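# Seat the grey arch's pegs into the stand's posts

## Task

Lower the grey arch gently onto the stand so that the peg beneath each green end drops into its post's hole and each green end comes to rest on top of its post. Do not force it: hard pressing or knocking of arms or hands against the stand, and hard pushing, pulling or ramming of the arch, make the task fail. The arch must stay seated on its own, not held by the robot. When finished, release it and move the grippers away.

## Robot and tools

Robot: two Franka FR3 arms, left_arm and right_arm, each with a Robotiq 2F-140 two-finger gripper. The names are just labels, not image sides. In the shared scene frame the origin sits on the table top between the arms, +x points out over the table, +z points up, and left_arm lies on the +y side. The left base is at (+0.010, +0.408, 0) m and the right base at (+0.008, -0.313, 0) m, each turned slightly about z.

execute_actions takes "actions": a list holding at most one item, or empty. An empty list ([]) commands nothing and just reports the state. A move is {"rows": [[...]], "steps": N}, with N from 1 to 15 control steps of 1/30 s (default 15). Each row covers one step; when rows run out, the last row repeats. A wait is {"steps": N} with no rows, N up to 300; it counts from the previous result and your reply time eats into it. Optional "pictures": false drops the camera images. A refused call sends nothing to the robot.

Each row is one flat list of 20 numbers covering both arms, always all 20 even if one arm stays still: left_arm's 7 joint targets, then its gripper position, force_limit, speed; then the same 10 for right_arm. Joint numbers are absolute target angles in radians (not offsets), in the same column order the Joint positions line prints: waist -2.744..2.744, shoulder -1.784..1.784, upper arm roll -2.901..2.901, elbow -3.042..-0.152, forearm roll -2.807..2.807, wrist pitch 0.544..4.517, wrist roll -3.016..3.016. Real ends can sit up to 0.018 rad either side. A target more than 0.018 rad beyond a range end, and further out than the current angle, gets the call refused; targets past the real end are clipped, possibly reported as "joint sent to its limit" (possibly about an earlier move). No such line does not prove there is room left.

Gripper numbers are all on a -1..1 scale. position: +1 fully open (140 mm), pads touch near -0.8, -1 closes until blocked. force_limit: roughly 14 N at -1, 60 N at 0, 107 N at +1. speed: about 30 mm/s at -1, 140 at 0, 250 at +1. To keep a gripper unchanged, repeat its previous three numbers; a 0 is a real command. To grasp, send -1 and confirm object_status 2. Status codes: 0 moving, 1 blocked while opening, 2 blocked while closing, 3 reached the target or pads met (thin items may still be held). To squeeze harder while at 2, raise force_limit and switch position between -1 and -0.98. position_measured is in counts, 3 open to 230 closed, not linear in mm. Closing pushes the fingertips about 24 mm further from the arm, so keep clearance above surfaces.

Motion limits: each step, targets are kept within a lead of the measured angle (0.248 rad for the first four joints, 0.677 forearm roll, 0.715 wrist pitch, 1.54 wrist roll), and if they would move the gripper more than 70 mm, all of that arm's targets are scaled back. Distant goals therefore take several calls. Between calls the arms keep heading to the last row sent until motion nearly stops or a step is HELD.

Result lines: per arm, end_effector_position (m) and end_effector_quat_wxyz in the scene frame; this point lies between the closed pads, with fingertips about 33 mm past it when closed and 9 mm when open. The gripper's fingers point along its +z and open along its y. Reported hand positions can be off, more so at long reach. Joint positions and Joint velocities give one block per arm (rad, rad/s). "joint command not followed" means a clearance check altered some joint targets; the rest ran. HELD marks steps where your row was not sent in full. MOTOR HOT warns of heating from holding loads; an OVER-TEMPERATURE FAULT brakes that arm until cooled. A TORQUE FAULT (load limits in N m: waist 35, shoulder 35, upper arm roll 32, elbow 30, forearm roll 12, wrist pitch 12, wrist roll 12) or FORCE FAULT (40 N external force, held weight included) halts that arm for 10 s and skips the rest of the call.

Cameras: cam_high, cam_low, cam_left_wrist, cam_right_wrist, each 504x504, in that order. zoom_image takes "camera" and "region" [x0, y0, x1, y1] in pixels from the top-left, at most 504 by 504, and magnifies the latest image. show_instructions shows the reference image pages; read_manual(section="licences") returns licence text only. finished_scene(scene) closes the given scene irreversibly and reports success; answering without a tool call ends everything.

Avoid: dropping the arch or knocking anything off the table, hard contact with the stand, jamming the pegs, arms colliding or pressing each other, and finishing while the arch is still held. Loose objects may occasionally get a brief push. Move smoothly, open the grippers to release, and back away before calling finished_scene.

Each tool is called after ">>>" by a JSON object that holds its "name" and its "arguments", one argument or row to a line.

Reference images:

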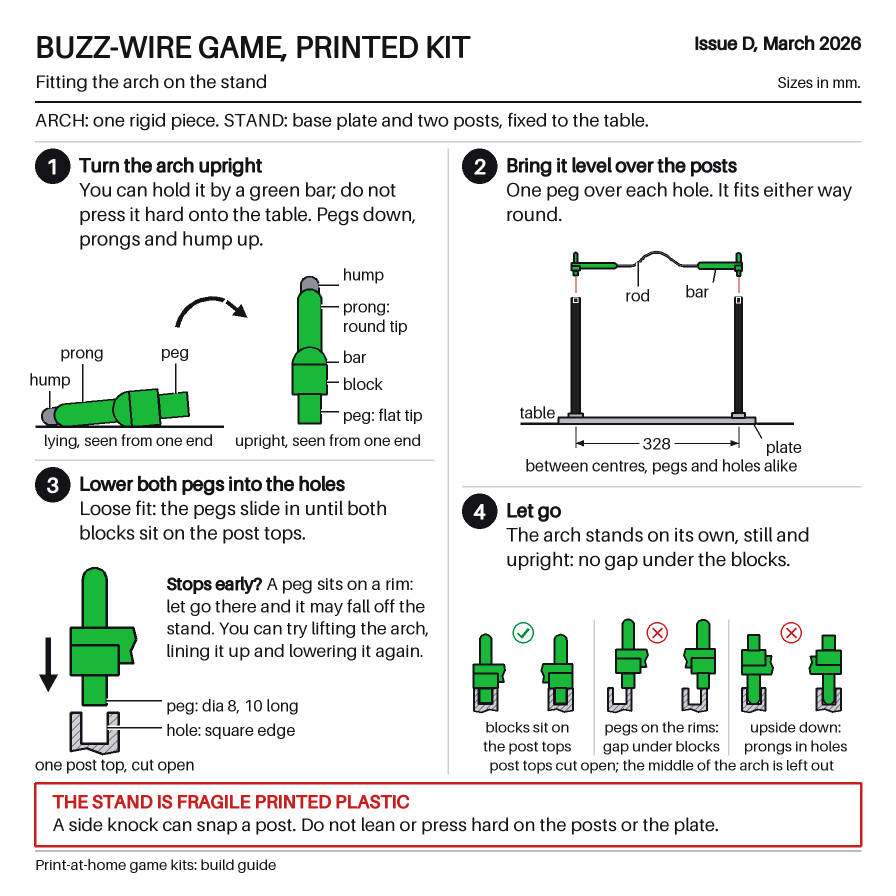

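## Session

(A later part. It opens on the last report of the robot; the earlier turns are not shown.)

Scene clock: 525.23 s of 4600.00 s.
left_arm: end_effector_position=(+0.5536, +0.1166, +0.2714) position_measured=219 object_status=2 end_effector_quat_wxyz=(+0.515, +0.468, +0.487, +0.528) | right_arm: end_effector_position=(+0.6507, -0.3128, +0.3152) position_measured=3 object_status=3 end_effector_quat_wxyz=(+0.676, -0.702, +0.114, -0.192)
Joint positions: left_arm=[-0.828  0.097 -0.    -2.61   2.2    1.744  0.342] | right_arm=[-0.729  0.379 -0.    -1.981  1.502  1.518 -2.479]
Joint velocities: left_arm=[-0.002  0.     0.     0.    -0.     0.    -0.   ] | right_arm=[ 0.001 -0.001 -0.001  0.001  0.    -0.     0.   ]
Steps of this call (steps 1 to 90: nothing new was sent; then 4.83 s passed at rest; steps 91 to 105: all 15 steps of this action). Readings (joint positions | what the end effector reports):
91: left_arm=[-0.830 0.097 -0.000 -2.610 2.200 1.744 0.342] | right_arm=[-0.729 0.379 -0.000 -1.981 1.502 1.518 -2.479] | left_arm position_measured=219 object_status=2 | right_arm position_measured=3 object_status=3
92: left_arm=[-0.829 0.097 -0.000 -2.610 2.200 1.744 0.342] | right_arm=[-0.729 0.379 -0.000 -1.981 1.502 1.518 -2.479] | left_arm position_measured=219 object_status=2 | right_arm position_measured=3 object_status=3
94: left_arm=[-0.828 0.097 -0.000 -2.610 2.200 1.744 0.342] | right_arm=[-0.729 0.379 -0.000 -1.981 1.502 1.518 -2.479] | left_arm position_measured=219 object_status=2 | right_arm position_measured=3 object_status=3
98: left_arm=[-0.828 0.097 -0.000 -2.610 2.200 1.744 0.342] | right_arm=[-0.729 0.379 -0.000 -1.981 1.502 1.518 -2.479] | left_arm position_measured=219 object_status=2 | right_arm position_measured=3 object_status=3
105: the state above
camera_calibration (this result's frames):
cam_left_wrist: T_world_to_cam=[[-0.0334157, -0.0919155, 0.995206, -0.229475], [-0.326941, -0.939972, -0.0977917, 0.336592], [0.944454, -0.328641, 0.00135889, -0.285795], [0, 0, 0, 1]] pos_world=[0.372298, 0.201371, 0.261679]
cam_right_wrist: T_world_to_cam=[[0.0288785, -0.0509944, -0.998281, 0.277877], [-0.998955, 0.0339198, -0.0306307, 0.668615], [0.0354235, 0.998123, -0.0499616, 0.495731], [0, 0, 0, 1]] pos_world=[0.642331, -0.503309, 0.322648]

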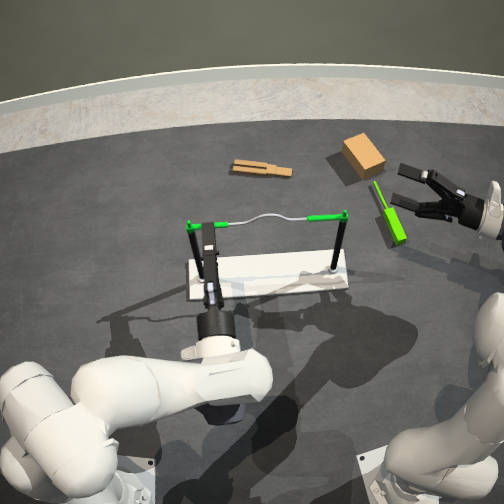

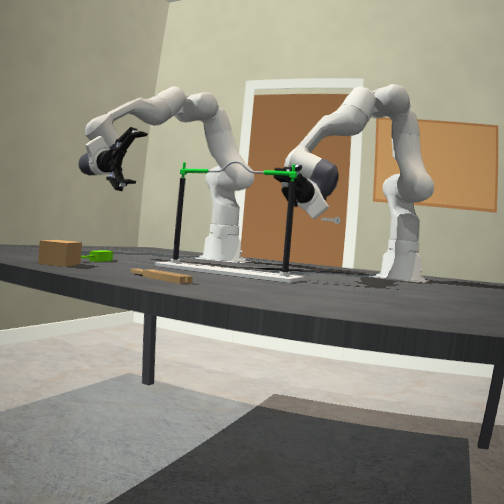

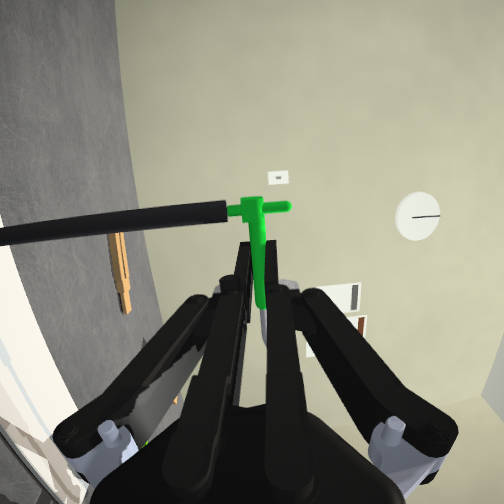

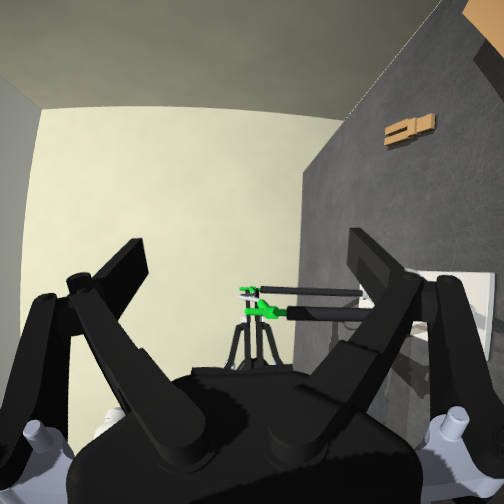

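>>> {"name": "execute_actions", "arguments": {
  "actions": [
    {"rows":[[-0.829,0.098,0,-2.609,2.203,1.7415,0.336,-1,0.2,-0.7,-0.73,0.38,0,-1.98,1.502,1.517,-2.482,1,0,0],[-0.829,0.098,0,-2.609,2.203,1.741,0.335,-1,0.2,-0.7,-0.73,0.38,0,-1.98,1.502,1.517,-2.482,1,0,0],[-0.8292,0.0987,0,-2.609,2.2032,1.7405,0.334,-1,0.2,-0.7,-0.73,0.38,0,-1.98,1.502,1.517,-2.482,1,0,0],[-0.8293,0.0994,0,-2.609,2.2032,1.740,0.333,-1,0.2,-0.7,-0.73,0.38,0,-1.98,1.502,1.517,-2.482,1,0,0],[-0.8294,0.1001,0,-2.609,2.2034,1.7396,0.3325,-1,0.2,-0.7,-0.73,0.38,0,-1.98,1.502,1.517,-2.482,1,0,0],[-0.8295,0.1008,0,-2.6088,2.2034,1.7392,0.332,-1,0.2,-0.7,-0.73,0.38,0,-1.98,1.502,1.517,-2.482,1,0,0],[-0.8296,0.1015,0,-2.6088,2.2036,1.7388,0.332,-1,0.2,-0.7,-0.73,0.38,0,-1.98,1.502,1.517,-2.482,1,0,0],[-0.8297,0.1022,0,-2.6087,2.2036,1.7384,0.332,-1,0.2,-0.7,-0.73,0.38,0,-1.98,1.502,1.517,-2.482,1,0,0],[-0.8298,0.1029,0,-2.6086,2.2036,1.738,0.332,-1,0.2,-0.7,-0.73,0.38,0,-1.98,1.502,1.517,-2.482,1,0,0],[-0.8299,0.1036,0,-2.6085,2.2036,1.7377,0.332,-1,0.2,-0.7,-0.73,0.38,0,-1.98,1.502,1.517,-2.482,1,0,0],[-0.830,0.1043,0,-2.6085,2.2036,1.7375,0.332,-1,0.2,-0.7,-0.73,0.38,0,-1.98,1.502,1.517,-2.482,1,0,0],[-0.830,0.105,0,-2.6085,2.2036,1.7375,0.332,-1,0.2,-0.7,-0.73,0.38,0,-1.98,1.502,1.517,-2.482,1,0,0],[-0.830,0.1057,0,-2.6085,2.2036,1.7375,0.332,-1,0.2,-0.7,-0.73,0.38,0,-1.98,1.502,1.517,-2.482,1,0,0]],"steps":15}
  ],
  "pictures": false
}}

>>> {"name": "execute_actions", "arguments": {
  "actions": [
    {"steps":20}
  ]
}}

>>> {"name": "zoom_image", "arguments": {
  "camera": "cam_left_wrist",
  "region": [200, 185, 270, 235]
}}

>>> {"name": "zoom_image", "arguments": {
  "camera": "cam_right_wrist",
  "region": [235, 278, 295, 326]
}}

Scene clock: 540.60 s of 4600.00 s.
left_arm: end_effector_position=(+0.5538, +0.1166, +0.2701) position_measured=219 object_status=2 end_effector_quat_wxyz=(+0.515, +0.468, +0.486, +0.529) | right_arm: end_effector_position=(+0.6507, -0.3128, +0.3152) position_measured=3 object_status=3 end_effector_quat_wxyz=(+0.676, -0.702, +0.114, -0.192)
Joint positions: left_arm=[-0.828  0.103 -0.    -2.609  2.201  1.739  0.339] | right_arm=[-0.729  0.379 -0.    -1.981  1.502  1.518 -2.479]
Joint velocities: left_arm=[-0.     0.008  0.001  0.002  0.002 -0.009 -0.003] | right_arm=[ 0.    -0.    -0.001  0.    -0.002 -0.    -0.001]
Steps of this call (steps 1 to 15: the robot went on to your last target; steps 16 to 90: nothing new was sent; then 11.87 s passed at rest; steps 91 to 105: all 15 steps of this action). Readings (joint positions | what the end effector reports):
91: left_arm=[-0.828 0.097 -0.000 -2.610 2.200 1.744 0.342] | right_arm=[-0.729 0.379 -0.000 -1.981 1.502 1.518 -2.479] | left_arm position_measured=219 object_status=2 | right_arm position_measured=3 object_status=3
92: left_arm=[-0.828 0.097 -0.000 -2.610 2.200 1.744 0.342] | right_arm=[-0.729 0.379 -0.000 -1.981 1.502 1.518 -2.479] | left_arm position_measured=219 object_status=2 | right_arm position_measured=3 object_status=3
94: left_arm=[-0.828 0.097 -0.000 -2.610 2.200 1.744 0.341] | right_arm=[-0.729 0.379 -0.000 -1.981 1.502 1.518 -2.479] | left_arm position_measured=219 object_status=2 | right_arm position_measured=3 object_status=3
98: left_arm=[-0.828 0.100 -0.000 -2.610 2.200 1.742 0.340] | right_arm=[-0.729 0.379 -0.000 -1.981 1.502 1.518 -2.479] | left_arm position_measured=219 object_status=2 | right_arm position_measured=3 object_status=3
105: the state above

Scene clock: 541.27 s of 4600.00 s.
left_arm: end_effector_position=(+0.5538, +0.1166, +0.2701) position_measured=219 object_status=2 end_effector_quat_wxyz=(+0.515, +0.468, +0.486, +0.529) | right_arm: end_effector_position=(+0.6507, -0.3128, +0.3152) position_measured=3 object_status=3 end_effector_quat_wxyz=(+0.676, -0.702, +0.114, -0.192)
Joint positions: left_arm=[-0.829  0.104 -0.    -2.609  2.201  1.738  0.338] | right_arm=[-0.729  0.379 -0.    -1.981  1.502  1.518 -2.479]
Joint velocities: left_arm=[-0.001  0.002  0.    -0.001 -0.    -0.     0.001] | right_arm=[ 0.001  0.     0.     0.     0.001 -0.001 -0.   ]
Steps of this call (steps 1 to 15: the robot went on to your last target; steps 16 to 20: nothing new was sent). Readings (joint positions | what the end effector reports):
1: left_arm=[-0.828 0.103 -0.000 -2.609 2.201 1.739 0.339] | right_arm=[-0.729 0.379 -0.000 -1.981 1.502 1.518 -2.479] | left_arm position_measured=219 object_status=2 | right_arm position_measured=3 object_status=3
2: left_arm=[-0.829 0.103 -0.000 -2.609 2.201 1.739 0.339] | right_arm=[-0.729 0.379 -0.000 -1.981 1.502 1.518 -2.479] | left_arm position_measured=219 object_status=2 | right_arm position_measured=3 object_status=3
4: left_arm=[-0.829 0.104 -0.000 -2.609 2.201 1.738 0.339] | right_arm=[-0.729 0.379 -0.000 -1.981 1.502 1.518 -2.479] | left_arm position_measured=219 object_status=2 | right_arm position_measured=3 object_status=3
8: left_arm=[-0.829 0.104 -0.000 -2.609 2.201 1.738 0.338] | right_arm=[-0.729 0.379 -0.000 -1.981 1.502 1.518 -2.479] | left_arm position_measured=219 object_status=2 | right_arm position_measured=3 object_status=3
20: the state above
All arms were judged still, so your last target was given up. Only a new action makes them travel on or press farther. Fingers that are still opening or closing keep moving.
camera_calibration (this result's frames):
cam_left_wrist: T_world_to_cam=[[-0.0361663, -0.0924318, 0.995062, -0.226579], [-0.326633, -0.939933, -0.0991826, 0.336758], [0.944459, -0.328607, 0.00380266, -0.286619], [0, 0, 0, 1]] pos_world=[0.372502, 0.201402, 0.259951]
cam_right_wrist: T_world_to_cam=[[0.028881, -0.0509957, -0.998281, 0.277876], [-0.998955, 0.0339198, -0.0306333, 0.668616], [0.0354236, 0.998123, -0.0499628, 0.495732], [0, 0, 0, 1]] pos_world=[0.642332, -0.50331, 0.322649]

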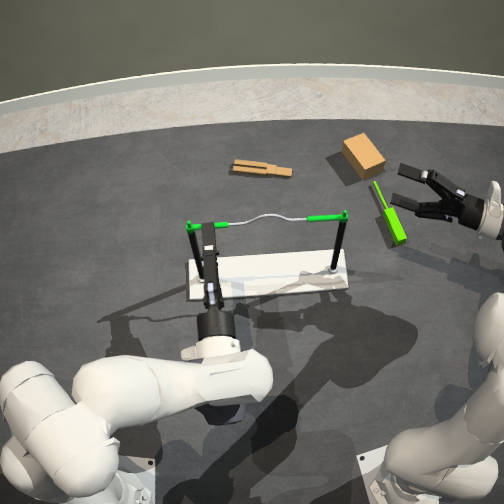

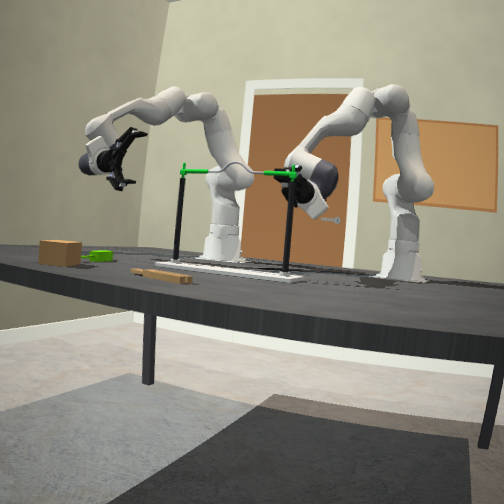

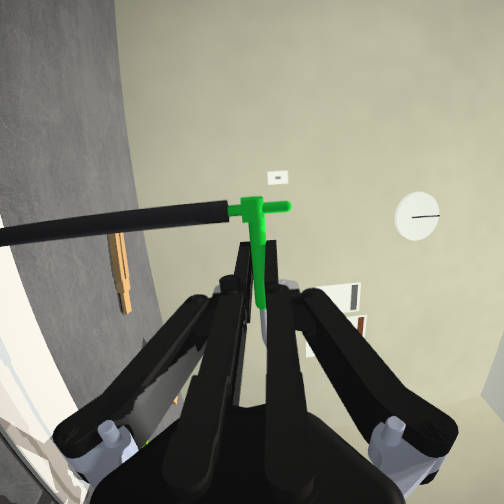

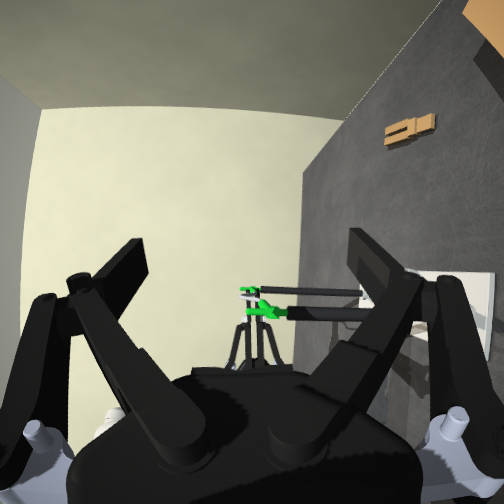

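Region (200, 185, 270, 235) of cam_left_wrist's 504x504 image, scaled by 7.200, with more detail than that image has; it fills the top 360 rows of this view, and the rest is white.

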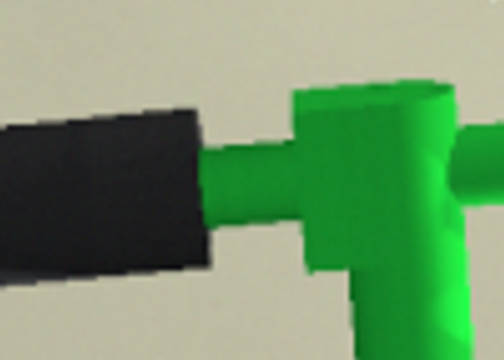

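Region (235, 278, 295, 326) of cam_right_wrist's 504x504 image, scaled by 8.400, with more detail than that image has; it fills the top 403 rows of this view, and the rest is white.

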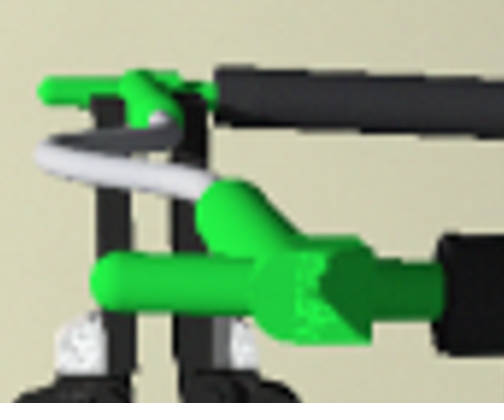

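>>> {"name": "execute_actions", "arguments": {
  "actions": [
    {"rows":[[-0.8278,0.1057,0,-2.6085,2.2036,1.742,0.332,-1,0.2,-0.7,-0.73,0.38,0,-1.98,1.502,1.517,-2.482,1,0,0],[-0.8277,0.1057,0,-2.6085,2.2036,1.745,0.332,-1,0.2,-0.7,-0.73,0.38,0,-1.98,1.502,1.517,-2.482,1,0,0],[-0.8276,0.1058,0,-2.6084,2.2037,1.745,0.332,-1,0.2,-0.7,-0.73,0.38,0,-1.98,1.502,1.517,-2.482,1,0,0],[-0.8275,0.1058,0,-2.6083,2.2038,1.7451,0.332,-1,0.2,-0.7,-0.73,0.38,0,-1.98,1.502,1.517,-2.482,1,0,0],[-0.8274,0.1059,0,-2.6082,2.2039,1.7451,0.332,-1,0.2,-0.7,-0.73,0.38,0,-1.98,1.502,1.517,-2.482,1,0,0],[-0.8273,0.106,0,-2.6081,2.204,1.7452,0.332,-1,0.2,-0.7,-0.73,0.38,0,-1.98,1.502,1.517,-2.482,1,0,0],[-0.8272,0.1061,0,-2.608,2.2041,1.7452,0.332,-1,0.2,-0.7,-0.73,0.38,0,-1.98,1.502,1.517,-2.482,1,0,0],[-0.8271,0.1061,0,-2.6079,2.2042,1.7453,0.332,-1,0.2,-0.7,-0.73,0.38,0,-1.98,1.502,1.517,-2.482,1,0,0],[-0.827,0.1062,0,-2.6078,2.2043,1.7454,0.332,-1,0.2,-0.7,-0.73,0.38,0,-1.98,1.502,1.517,-2.482,1,0,0],[-0.8269,0.1063,0,-2.6077,2.2044,1.7454,0.332,-1,0.2,-0.7,-0.73,0.38,0,-1.98,1.502,1.517,-2.482,1,0,0],[-0.8268,0.1064,0,-2.6076,2.2045,1.7455,0.332,-1,0.2,-0.7,-0.73,0.38,0,-1.98,1.502,1.517,-2.482,1,0,0],[-0.8267,0.1064,0,-2.6075,2.2046,1.7456,0.332,-1,0.2,-0.7,-0.73,0.38,0,-1.98,1.502,1.517,-2.482,1,0,0],[-0.8266,0.1065,0,-2.6074,2.2047,1.7456,0.332,-1,0.2,-0.7,-0.73,0.38,0,-1.98,1.502,1.517,-2.482,1,0,0],[-0.8265,0.1066,0,-2.6073,2.2048,1.7457,0.332,-1,0.2,-0.7,-0.73,0.38,0,-1.98,1.502,1.517,-2.482,1,0,0],[-0.8263,0.1066,0,-2.6072,2.2049,1.7458,0.332,-1,0.2,-0.7,-0.73,0.38,0,-1.98,1.502,1.517,-2.482,1,0,0]],"steps":15}
  ],
  "pictures": false
}}

>>> {"name": "execute_actions", "arguments": {
  "actions": [
    {"steps":18}
  ]
}}

>>> {"name": "zoom_image", "arguments": {
  "camera": "cam_left_wrist",
  "region": [200, 185, 270, 235]
}}

>>> {"name": "zoom_image", "arguments": {
  "camera": "cam_right_wrist",
  "region": [235, 278, 295, 326]
}}

Scene clock: 567.03 s of 4600.00 s.
left_arm: end_effector_position=(+0.5541, +0.1166, +0.2685) position_measured=219 object_status=2 end_effector_quat_wxyz=(+0.514, +0.469, +0.487, +0.528) | right_arm: end_effector_position=(+0.6507, -0.3128, +0.3152) position_measured=3 object_status=3 end_effector_quat_wxyz=(+0.676, -0.702, +0.114, -0.192)
Joint positions: left_arm=[-0.827  0.105 -0.    -2.608  2.202  1.742  0.338] | right_arm=[-0.729  0.379 -0.    -1.981  1.502  1.518 -2.479]
Joint velocities: left_arm=[ 0.002  0.003 -0.001  0.001  0.002  0.008  0.001] | right_arm=[ 0.001 -0.    -0.    -0.001 -0.001 -0.     0.003]
Steps of this call (steps 1 to 90: nothing new was sent; then 22.27 s passed at rest; steps 91 to 105: all 15 steps of this action). Readings (joint positions | what the end effector reports):
91: left_arm=[-0.829 0.104 -0.000 -2.609 2.201 1.738 0.338] | right_arm=[-0.729 0.379 -0.000 -1.981 1.502 1.518 -2.479] | left_arm position_measured=219 object_status=2 | right_arm position_measured=3 object_status=3
92: left_arm=[-0.829 0.104 -0.000 -2.609 2.201 1.738 0.338] | right_arm=[-0.729 0.379 -0.000 -1.981 1.502 1.518 -2.479] | left_arm position_measured=219 object_status=2 | right_arm position_measured=3 object_status=3
94: left_arm=[-0.828 0.104 -0.000 -2.609 2.201 1.739 0.338] | right_arm=[-0.729 0.379 -0.000 -1.981 1.502 1.518 -2.479] | left_arm position_measured=219 object_status=2 | right_arm position_measured=3 object_status=3
98: left_arm=[-0.828 0.104 -0.000 -2.609 2.201 1.740 0.338] | right_arm=[-0.729 0.379 -0.000 -1.981 1.502 1.518 -2.479] | left_arm position_measured=219 object_status=2 | right_arm position_measured=3 object_status=3
105: the state above

Scene clock: 567.63 s of 4600.00 s.
left_arm: end_effector_position=(+0.5541, +0.1166, +0.2680) position_measured=219 object_status=2 end_effector_quat_wxyz=(+0.514, +0.469, +0.487, +0.528) | right_arm: end_effector_position=(+0.6507, -0.3128, +0.3152) position_measured=3 object_status=3 end_effector_quat_wxyz=(+0.676, -0.702, +0.114, -0.192)
Joint positions: left_arm=[-0.827  0.105 -0.    -2.608  2.202  1.743  0.337] | right_arm=[-0.729  0.379 -0.    -1.981  1.502  1.518 -2.479]
Joint velocities: left_arm=[-0.001  0.001 -0.     0.     0.001  0.001 -0.001] | right_arm=[-0.001 -0.    -0.001  0.001  0.001  0.     0.002]
Steps of this call (steps 1 to 15: the robot went on to your last target; steps 16 to 18: nothing new was sent). Readings (joint positions | what the end effector reports):
1: left_arm=[-0.827 0.105 -0.000 -2.608 2.202 1.742 0.338] | right_arm=[-0.729 0.379 -0.000 -1.981 1.502 1.518 -2.479] | left_arm position_measured=219 object_status=2 | right_arm position_measured=3 object_status=3
2: left_arm=[-0.827 0.105 -0.000 -2.608 2.202 1.743 0.338] | right_arm=[-0.729 0.379 -0.000 -1.981 1.502 1.518 -2.479] | left_arm position_measured=219 object_status=2 | right_arm position_measured=3 object_status=3
4: left_arm=[-0.827 0.105 -0.000 -2.608 2.202 1.743 0.338] | right_arm=[-0.729 0.379 -0.000 -1.981 1.502 1.518 -2.479] | left_arm position_measured=219 object_status=2 | right_arm position_measured=3 object_status=3
8: left_arm=[-0.827 0.105 -0.000 -2.608 2.202 1.743 0.338] | right_arm=[-0.729 0.379 -0.000 -1.981 1.502 1.518 -2.479] | left_arm position_measured=219 object_status=2 | right_arm position_measured=3 object_status=3
18: the state above
All arms were judged still, so your last target was given up. Only a new action makes them travel on or press farther. Fingers that are still opening or closing keep moving.
camera_calibration (this result's frames):
cam_left_wrist: T_world_to_cam=[[-0.0309861, -0.0925843, 0.995223, -0.227406], [-0.3279, -0.939655, -0.097624, 0.336857], [0.944204, -0.329359, -0.00124218, -0.285303], [0, 0, 0, 1]] pos_world=[0.372793, 0.201508, 0.258851]
cam_right_wrist: T_world_to_cam=[[0.028884, -0.0509976, -0.998281, 0.277875], [-0.998955, 0.0339197, -0.0306363, 0.668618], [0.0354238, 0.998123, -0.0499646, 0.495732], [0, 0, 0, 1]] pos_world=[0.642332, -0.50331, 0.32265]

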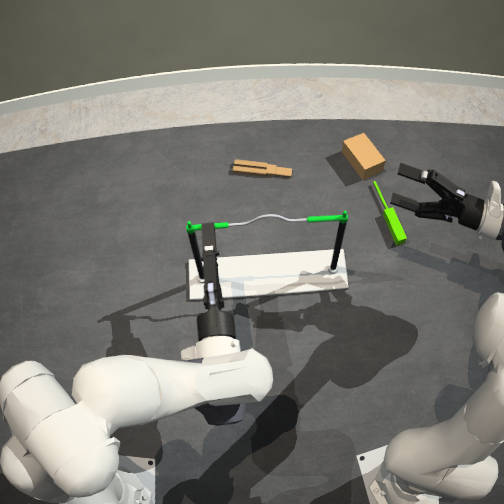

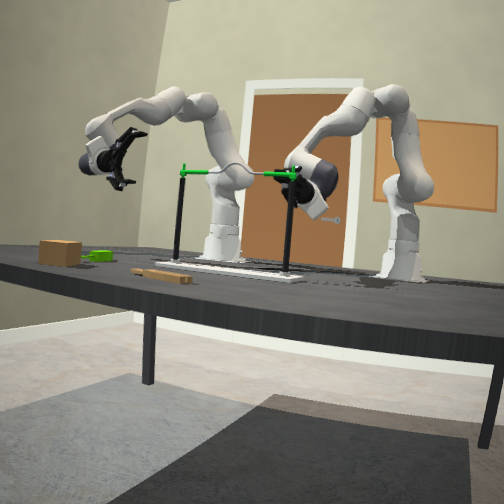

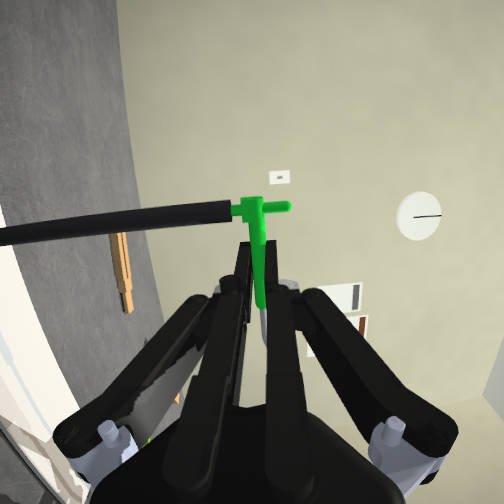

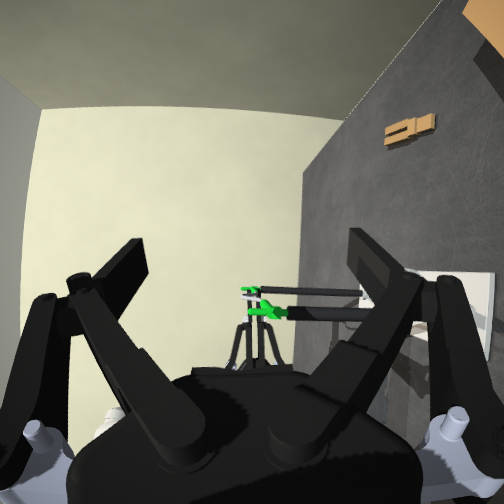

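Region (200, 185, 270, 235) of cam_left_wrist's 504x504 image, scaled by 7.200, with more detail than that image has; it fills the top 360 rows of this view, and the rest is white.

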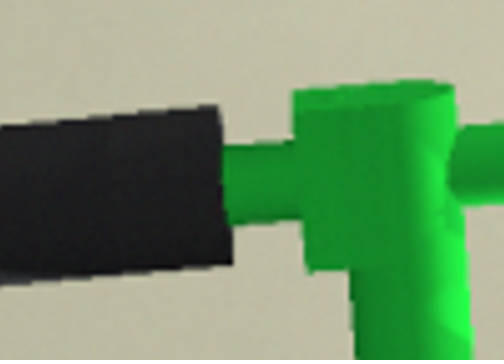

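Region (235, 278, 295, 326) of cam_right_wrist's 504x504 image, scaled by 8.400, with more detail than that image has; it fills the top 403 rows of this view, and the rest is white.

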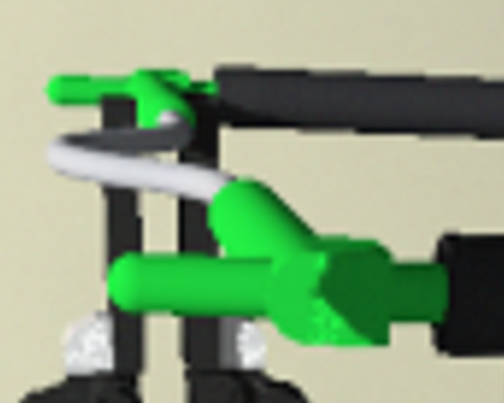

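>>> {"name": "execute_actions", "arguments": {
  "actions": [
    {"rows":[[-0.828,0.1074,0,-2.6071,2.205,1.7415,0.3315,-1,0.2,-0.7,-0.73,0.38,0,-1.98,1.502,1.517,-2.482,1,0,0],[-0.8285,0.1082,0,-2.607,2.205,1.741,0.331,-1,0.2,-0.7,-0.73,0.38,0,-1.98,1.502,1.517,-2.482,1,0,0],[-0.8287,0.109,0,-2.607,2.2051,1.7405,0.3305,-1,0.2,-0.7,-0.73,0.38,0,-1.98,1.502,1.517,-2.482,1,0,0],[-0.8288,0.1098,0,-2.6069,2.2052,1.740,0.330,-1,0.2,-0.7,-0.73,0.38,0,-1.98,1.502,1.517,-2.482,1,0,0],[-0.8289,0.1106,0,-2.6068,2.2052,1.7395,0.3296,-1,0.2,-0.7,-0.73,0.38,0,-1.98,1.502,1.517,-2.482,1,0,0],[-0.829,0.1114,0,-2.6067,2.2053,1.739,0.3292,-1,0.2,-0.7,-0.73,0.38,0,-1.98,1.502,1.517,-2.482,1,0,0],[-0.8291,0.1122,0,-2.6067,2.2054,1.7385,0.3288,-1,0.2,-0.7,-0.73,0.38,0,-1.98,1.502,1.517,-2.482,1,0,0],[-0.8292,0.113,0,-2.6066,2.2054,1.738,0.3284,-1,0.2,-0.7,-0.73,0.38,0,-1.98,1.502,1.517,-2.482,1,0,0],[-0.8293,0.1138,0,-2.6065,2.2055,1.7375,0.328,-1,0.2,-0.7,-0.73,0.38,0,-1.98,1.502,1.517,-2.482,1,0,0],[-0.8294,0.1146,0,-2.6064,2.2056,1.737,0.3275,-1,0.2,-0.7,-0.73,0.38,0,-1.98,1.502,1.517,-2.482,1,0,0],[-0.8295,0.1154,0,-2.6064,2.2056,1.7365,0.3275,-1,0.2,-0.7,-0.73,0.38,0,-1.98,1.502,1.517,-2.482,1,0,0],[-0.8296,0.1162,0,-2.6063,2.2057,1.736,0.3275,-1,0.2,-0.7,-0.73,0.38,0,-1.98,1.502,1.517,-2.482,1,0,0],[-0.8297,0.117,0,-2.6062,2.2058,1.7355,0.3275,-1,0.2,-0.7,-0.73,0.38,0,-1.98,1.502,1.517,-2.482,1,0,0],[-0.8298,0.1176,0,-2.6061,2.2058,1.735,0.3275,-1,0.2,-0.7,-0.73,0.38,0,-1.98,1.502,1.517,-2.482,1,0,0],[-0.8298,0.1182,0,-2.6061,2.2058,1.735,0.3275,-1,0.2,-0.7,-0.73,0.38,0,-1.98,1.502,1.517,-2.482,1,0,0]],"steps":15}
  ],
  "pictures": false
}}

>>> {"name": "execute_actions", "arguments": {
  "actions": [
    {"steps":18}
  ]
}}

>>> {"name": "zoom_image", "arguments": {
  "camera": "cam_left_wrist",
  "region": [200, 185, 270, 235]
}}

>>> {"name": "zoom_image", "arguments": {
  "camera": "cam_right_wrist",
  "region": [235, 278, 295, 326]
}}

Scene clock: 583.10 s of 4600.00 s.
left_arm: end_effector_position=(+0.5540, +0.1166, +0.2646) position_measured=219 object_status=2 end_effector_quat_wxyz=(+0.513, +0.470, +0.486, +0.528) | right_arm: end_effector_position=(+0.6507, -0.3128, +0.3152) position_measured=3 object_status=3 end_effector_quat_wxyz=(+0.676, -0.702, +0.114, -0.192)
Joint positions: left_arm=[-0.828  0.115 -0.    -2.607  2.203  1.738  0.334] | right_arm=[-0.729  0.379 -0.    -1.981  1.502  1.518 -2.479]
Joint velocities: left_arm=[-0.002  0.021  0.001  0.003  0.001 -0.011 -0.004] | right_arm=[-0.     0.     0.     0.    -0.    -0.001 -0.   ]
Steps of this call (steps 1 to 90: nothing new was sent; then 11.97 s passed at rest; steps 91 to 105: all 15 steps of this action). Readings (joint positions | what the end effector reports):
91: left_arm=[-0.827 0.105 -0.000 -2.608 2.202 1.744 0.337] | right_arm=[-0.729 0.379 -0.000 -1.981 1.502 1.518 -2.479] | left_arm position_measured=219 object_status=2 | right_arm position_measured=3 object_status=3
92: left_arm=[-0.827 0.106 -0.000 -2.608 2.202 1.743 0.337] | right_arm=[-0.729 0.379 -0.000 -1.981 1.502 1.518 -2.479] | left_arm position_measured=219 object_status=2 | right_arm position_measured=3 object_status=3
94: left_arm=[-0.827 0.107 -0.000 -2.608 2.202 1.743 0.337] | right_arm=[-0.729 0.379 -0.000 -1.981 1.502 1.518 -2.479] | left_arm position_measured=219 object_status=2 | right_arm position_measured=3 object_status=3
98: left_arm=[-0.827 0.110 -0.000 -2.608 2.202 1.741 0.336] | right_arm=[-0.729 0.379 -0.000 -1.981 1.502 1.518 -2.479] | left_arm position_measured=219 object_status=2 | right_arm position_measured=3 object_status=3
105: the state above

Scene clock: 583.70 s of 4600.00 s.
left_arm: end_effector_position=(+0.5541, +0.1166, +0.2643) position_measured=219 object_status=2 end_effector_quat_wxyz=(+0.513, +0.470, +0.486, +0.529) | right_arm: end_effector_position=(+0.6507, -0.3128, +0.3152) position_measured=3 object_status=3 end_effector_quat_wxyz=(+0.676, -0.702, +0.114, -0.192)
Joint positions: left_arm=[-0.828  0.117 -0.    -2.607  2.203  1.737  0.333] | right_arm=[-0.729  0.379 -0.    -1.981  1.502  1.518 -2.479]
Joint velocities: left_arm=[-0.001  0.     0.001 -0.001 -0.001 -0.    -0.001] | right_arm=[-0.001  0.001  0.    -0.002 -0.002 -0.001  0.001]
Steps of this call (steps 1 to 15: the robot went on to your last target; steps 16 to 18: nothing new was sent). Readings (joint positions | what the end effector reports):
1: left_arm=[-0.828 0.116 -0.000 -2.607 2.203 1.738 0.334] | right_arm=[-0.729 0.379 -0.000 -1.981 1.502 1.518 -2.479] | left_arm position_measured=219 object_status=2 | right_arm position_measured=3 object_status=3
2: left_arm=[-0.828 0.116 -0.000 -2.607 2.203 1.738 0.334] | right_arm=[-0.729 0.379 -0.000 -1.981 1.502 1.518 -2.479] | left_arm position_measured=219 object_status=2 | right_arm position_measured=3 object_status=3
4: left_arm=[-0.828 0.116 -0.000 -2.607 2.203 1.737 0.334] | right_arm=[-0.729 0.379 -0.000 -1.981 1.502 1.518 -2.479] | left_arm position_measured=219 object_status=2 | right_arm position_measured=3 object_status=3
8: left_arm=[-0.828 0.117 -0.000 -2.607 2.203 1.737 0.333] | right_arm=[-0.729 0.379 -0.000 -1.981 1.502 1.518 -2.479] | left_arm position_measured=219 object_status=2 | right_arm position_measured=3 object_status=3
18: the state above
All arms were judged still, so your last target was given up. Only a new action makes them travel on or press farther. Fingers that are still opening or closing keep moving.
camera_calibration (this result's frames):
cam_left_wrist: T_world_to_cam=[[-0.0315697, -0.0964357, 0.994838, -0.222811], [-0.32817, -0.939155, -0.101452, 0.337588], [0.944091, -0.329679, -0.0019985, -0.284955], [0, 0, 0, 1]] pos_world=[0.372776, 0.201617, 0.25534]
cam_right_wrist: T_world_to_cam=[[0.0288907, -0.0510013, -0.998281, 0.277872], [-0.998955, 0.0339196, -0.0306432, 0.668622], [0.0354241, 0.998122, -0.0499681, 0.495734], [0, 0, 0, 1]] pos_world=[0.642334, -0.503311, 0.322654]

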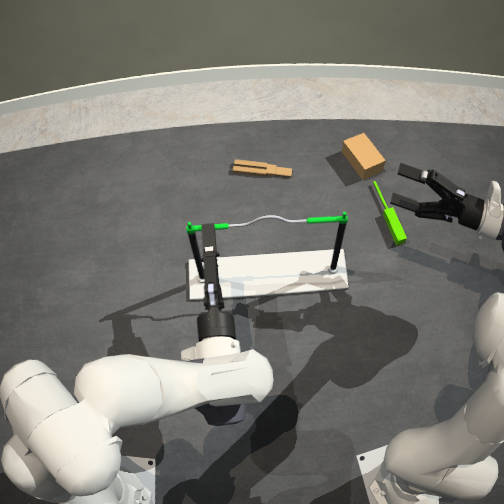

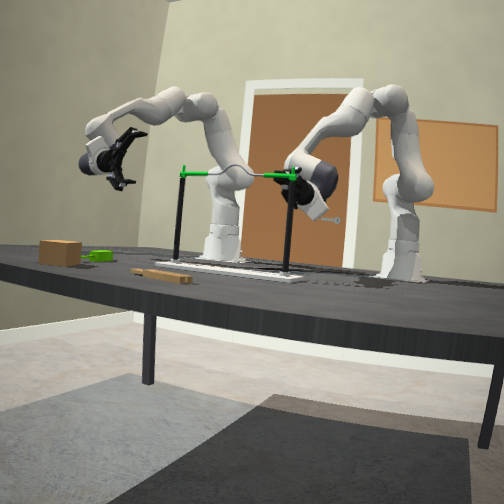

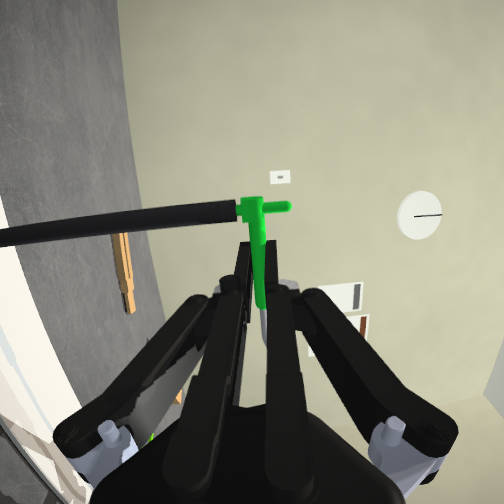

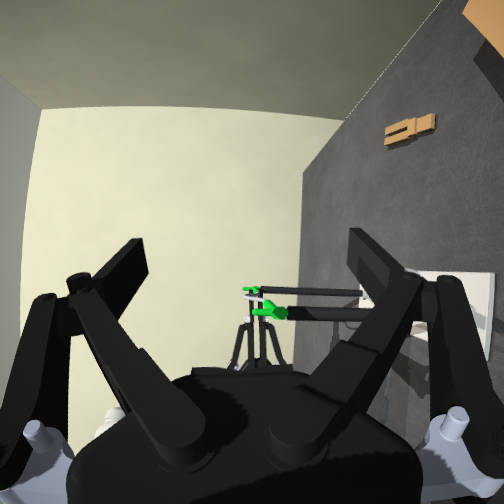

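Region (200, 185, 270, 235) of cam_left_wrist's 504x504 image, scaled by 7.200, with more detail than that image has; it fills the top 360 rows of this view, and the rest is white.

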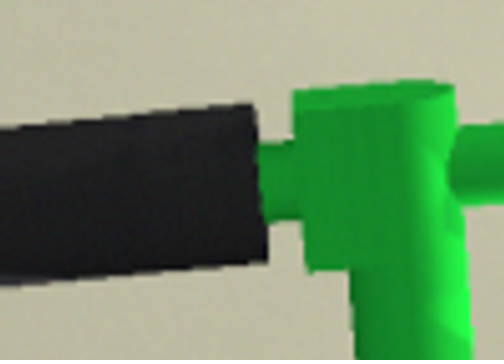

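Region (235, 278, 295, 326) of cam_right_wrist's 504x504 image, scaled by 8.400, with more detail than that image has; it fills the top 403 rows of this view, and the rest is white.

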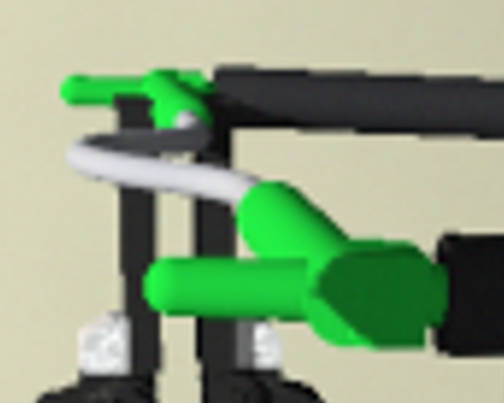

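>>> {"name": "execute_actions", "arguments": {
  "actions": [
    {"rows":[[-0.8299,0.119,0,-2.606,2.2059,1.7345,0.3255,-1,0.2,-0.7,-0.73,0.38,0,-1.98,1.502,1.517,-2.482,1,0,0],[-0.830,0.1198,0,-2.606,2.2059,1.734,0.324,-1,0.2,-0.7,-0.73,0.38,0,-1.98,1.502,1.517,-2.482,1,0,0],[-0.830,0.1206,0,-2.6059,2.206,1.7335,0.3225,-1,0.2,-0.7,-0.73,0.38,0,-1.98,1.502,1.517,-2.482,1,0,0],[-0.8301,0.1214,0,-2.6058,2.206,1.733,0.3215,-1,0.2,-0.7,-0.73,0.38,0,-1.98,1.502,1.517,-2.482,1,0,0],[-0.8302,0.1222,0,-2.6057,2.2061,1.7325,0.3205,-1,0.2,-0.7,-0.73,0.38,0,-1.98,1.502,1.517,-2.482,1,0,0],[-0.8303,0.123,0,-2.6056,2.2062,1.732,0.3195,-1,0.2,-0.7,-0.73,0.38,0,-1.98,1.502,1.517,-2.482,1,0,0],[-0.8304,0.1238,0,-2.6056,2.2062,1.7316,0.319,-1,0.2,-0.7,-0.73,0.38,0,-1.98,1.502,1.517,-2.482,1,0,0],[-0.8305,0.1246,0,-2.6055,2.2063,1.7312,0.3185,-1,0.2,-0.7,-0.73,0.38,0,-1.98,1.502,1.517,-2.482,1,0,0],[-0.8306,0.1254,0,-2.6054,2.2064,1.7308,0.318,-1,0.2,-0.7,-0.73,0.38,0,-1.98,1.502,1.517,-2.482,1,0,0],[-0.8307,0.1262,0,-2.6053,2.2064,1.7304,0.318,-1,0.2,-0.7,-0.73,0.38,0,-1.98,1.502,1.517,-2.482,1,0,0],[-0.8308,0.127,0,-2.6052,2.2065,1.730,0.318,-1,0.2,-0.7,-0.73,0.38,0,-1.98,1.502,1.517,-2.482,1,0,0],[-0.8309,0.1277,0,-2.6051,2.2066,1.7296,0.318,-1,0.2,-0.7,-0.73,0.38,0,-1.98,1.502,1.517,-2.482,1,0,0],[-0.8309,0.1283,0,-2.6051,2.2066,1.7293,0.318,-1,0.2,-0.7,-0.73,0.38,0,-1.98,1.502,1.517,-2.482,1,0,0]],"steps":15}
  ],
  "pictures": false
}}

>>> {"name": "execute_actions", "arguments": {
  "actions": [
    {"steps":18}
  ]
}}

>>> {"name": "zoom_image", "arguments": {
  "camera": "cam_left_wrist",
  "region": [200, 185, 270, 235]
}}

>>> {"name": "zoom_image", "arguments": {
  "camera": "cam_right_wrist",
  "region": [235, 278, 295, 326]
}}

Scene clock: 595.90 s of 4600.00 s.
left_arm: end_effector_position=(+0.5540, +0.1166, +0.2613) position_measured=219 object_status=2 end_effector_quat_wxyz=(+0.514, +0.470, +0.486, +0.528) | right_arm: end_effector_position=(+0.6507, -0.3128, +0.3152) position_measured=3 object_status=3 end_effector_quat_wxyz=(+0.676, -0.702, +0.114, -0.192)
Joint positions: left_arm=[-0.829  0.126 -0.    -2.606  2.204  1.731  0.326] | right_arm=[-0.729  0.379 -0.    -1.981  1.502  1.518 -2.479]
Joint velocities: left_arm=[-0.001  0.008 -0.     0.     0.002 -0.008 -0.009] | right_arm=[-0.     0.001  0.001  0.001  0.    -0.    -0.   ]
Steps of this call (steps 1 to 90: nothing new was sent; then 8.70 s passed at rest; steps 91 to 105: all 15 steps of this action). Readings (joint positions | what the end effector reports):
91: left_arm=[-0.828 0.117 -0.000 -2.607 2.203 1.736 0.333] | right_arm=[-0.729 0.379 -0.000 -1.981 1.502 1.518 -2.479] | left_arm position_measured=219 object_status=2 | right_arm position_measured=3 object_status=3
92: left_arm=[-0.828 0.117 -0.000 -2.607 2.203 1.736 0.332] | right_arm=[-0.729 0.379 -0.000 -1.981 1.502 1.518 -2.479] | left_arm position_measured=219 object_status=2 | right_arm position_measured=3 object_status=3
94: left_arm=[-0.828 0.118 -0.000 -2.607 2.203 1.736 0.331] | right_arm=[-0.729 0.379 -0.000 -1.981 1.502 1.518 -2.479] | left_arm position_measured=219 object_status=2 | right_arm position_measured=3 object_status=3
98: left_arm=[-0.828 0.121 -0.000 -2.606 2.204 1.734 0.329] | right_arm=[-0.729 0.379 -0.000 -1.981 1.502 1.518 -2.479] | left_arm position_measured=219 object_status=2 | right_arm position_measured=3 object_status=3
105: the state above

Scene clock: 596.50 s of 4600.00 s.
left_arm: end_effector_position=(+0.5540, +0.1166, +0.2612) position_measured=219 object_status=2 end_effector_quat_wxyz=(+0.514, +0.470, +0.486, +0.528) | right_arm: end_effector_position=(+0.6507, -0.3128, +0.3152) position_measured=3 object_status=3 end_effector_quat_wxyz=(+0.676, -0.702, +0.114, -0.192)
Joint positions: left_arm=[-0.829  0.127 -0.    -2.606  2.204  1.731  0.324] | right_arm=[-0.729  0.379 -0.    -1.981  1.502  1.518 -2.479]
Joint velocities: left_arm=[ 0.     0.002 -0.001  0.001  0.001  0.    -0.002] | right_arm=[-0.    -0.001  0.001  0.    -0.     0.001  0.001]
Steps of this call (steps 1 to 15: the robot went on to your last target; steps 16 to 18: nothing new was sent). Readings (joint positions | what the end effector reports):
1: left_arm=[-0.829 0.126 -0.000 -2.606 2.204 1.731 0.326] | right_arm=[-0.729 0.379 -0.000 -1.981 1.502 1.518 -2.479] | left_arm position_measured=219 object_status=2 | right_arm position_measured=3 object_status=3
2: left_arm=[-0.829 0.126 -0.000 -2.606 2.204 1.731 0.325] | right_arm=[-0.729 0.379 -0.000 -1.981 1.502 1.518 -2.479] | left_arm position_measured=219 object_status=2 | right_arm position_measured=3 object_status=3
4: left_arm=[-0.829 0.127 -0.000 -2.606 2.204 1.731 0.325] | right_arm=[-0.729 0.379 -0.000 -1.981 1.502 1.518 -2.479] | left_arm position_measured=219 object_status=2 | right_arm position_measured=3 object_status=3
8: left_arm=[-0.829 0.127 -0.000 -2.606 2.204 1.731 0.325] | right_arm=[-0.729 0.379 -0.000 -1.981 1.502 1.518 -2.479] | left_arm position_measured=219 object_status=2 | right_arm position_measured=3 object_status=3
18: the state above
All arms were judged still, so your last target was given up. Only a new action makes them travel on or press farther. Fingers that are still opening or closing keep moving.
camera_calibration (this result's frames):
cam_left_wrist: T_world_to_cam=[[-0.0325545, -0.0945331, 0.994989, -0.219436], [-0.328631, -0.939152, -0.0999803, 0.337151], [0.943897, -0.330239, -0.000492844, -0.285141], [0, 0, 0, 1]] pos_world=[0.372798, 0.201727, 0.251904]
cam_right_wrist: T_world_to_cam=[[0.0289006, -0.0510069, -0.99828, 0.277867], [-0.998954, 0.0339197, -0.0306532, 0.668628], [0.0354248, 0.998122, -0.0499732, 0.495737], [0, 0, 0, 1]] pos_world=[0.642336, -0.503313, 0.322658]

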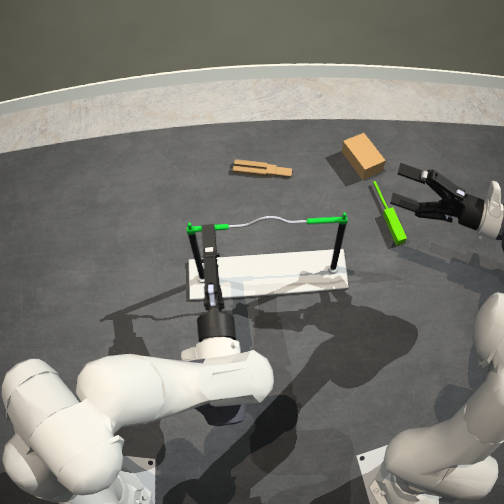

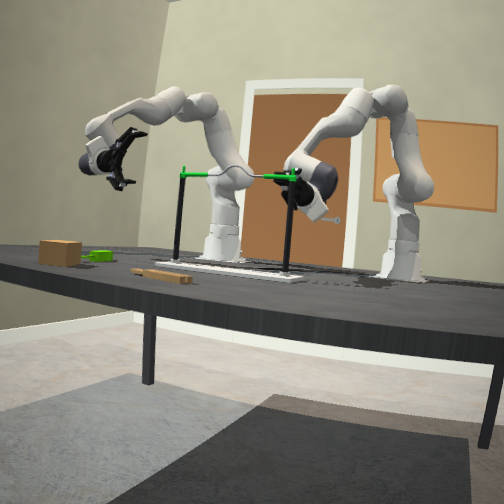

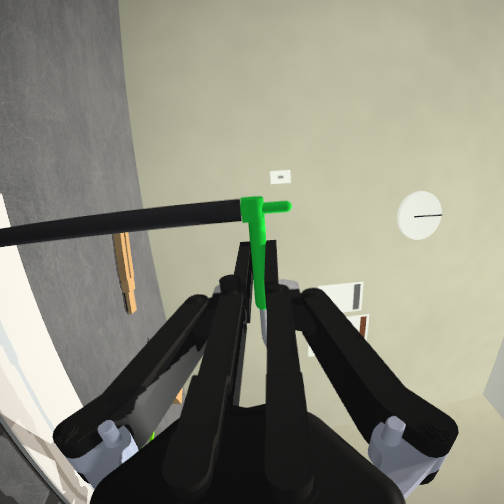

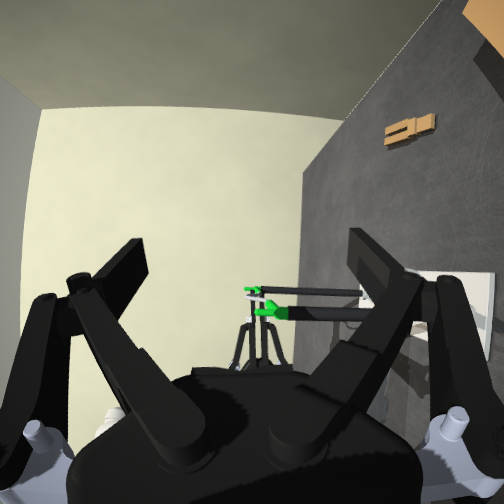

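Region (200, 185, 270, 235) of cam_left_wrist's 504x504 image, scaled by 7.200, with more detail than that image has; it fills the top 360 rows of this view, and the rest is white.

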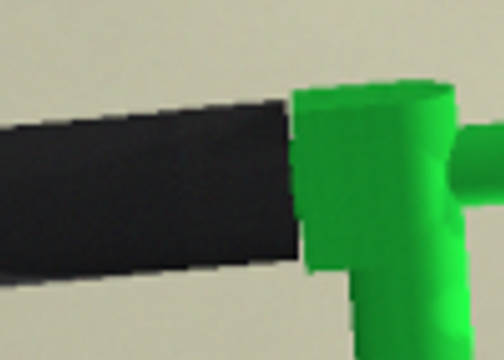

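Region (235, 278, 295, 326) of cam_right_wrist's 504x504 image, scaled by 8.400, with more detail than that image has; it fills the top 403 rows of this view, and the rest is white.

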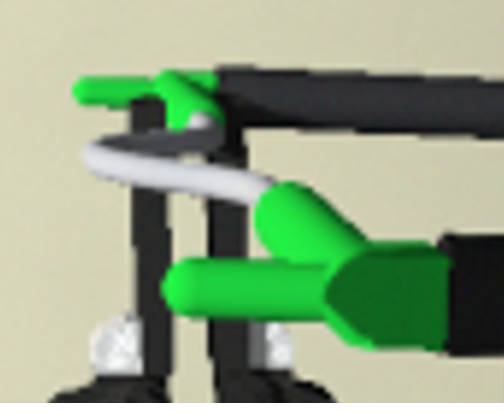

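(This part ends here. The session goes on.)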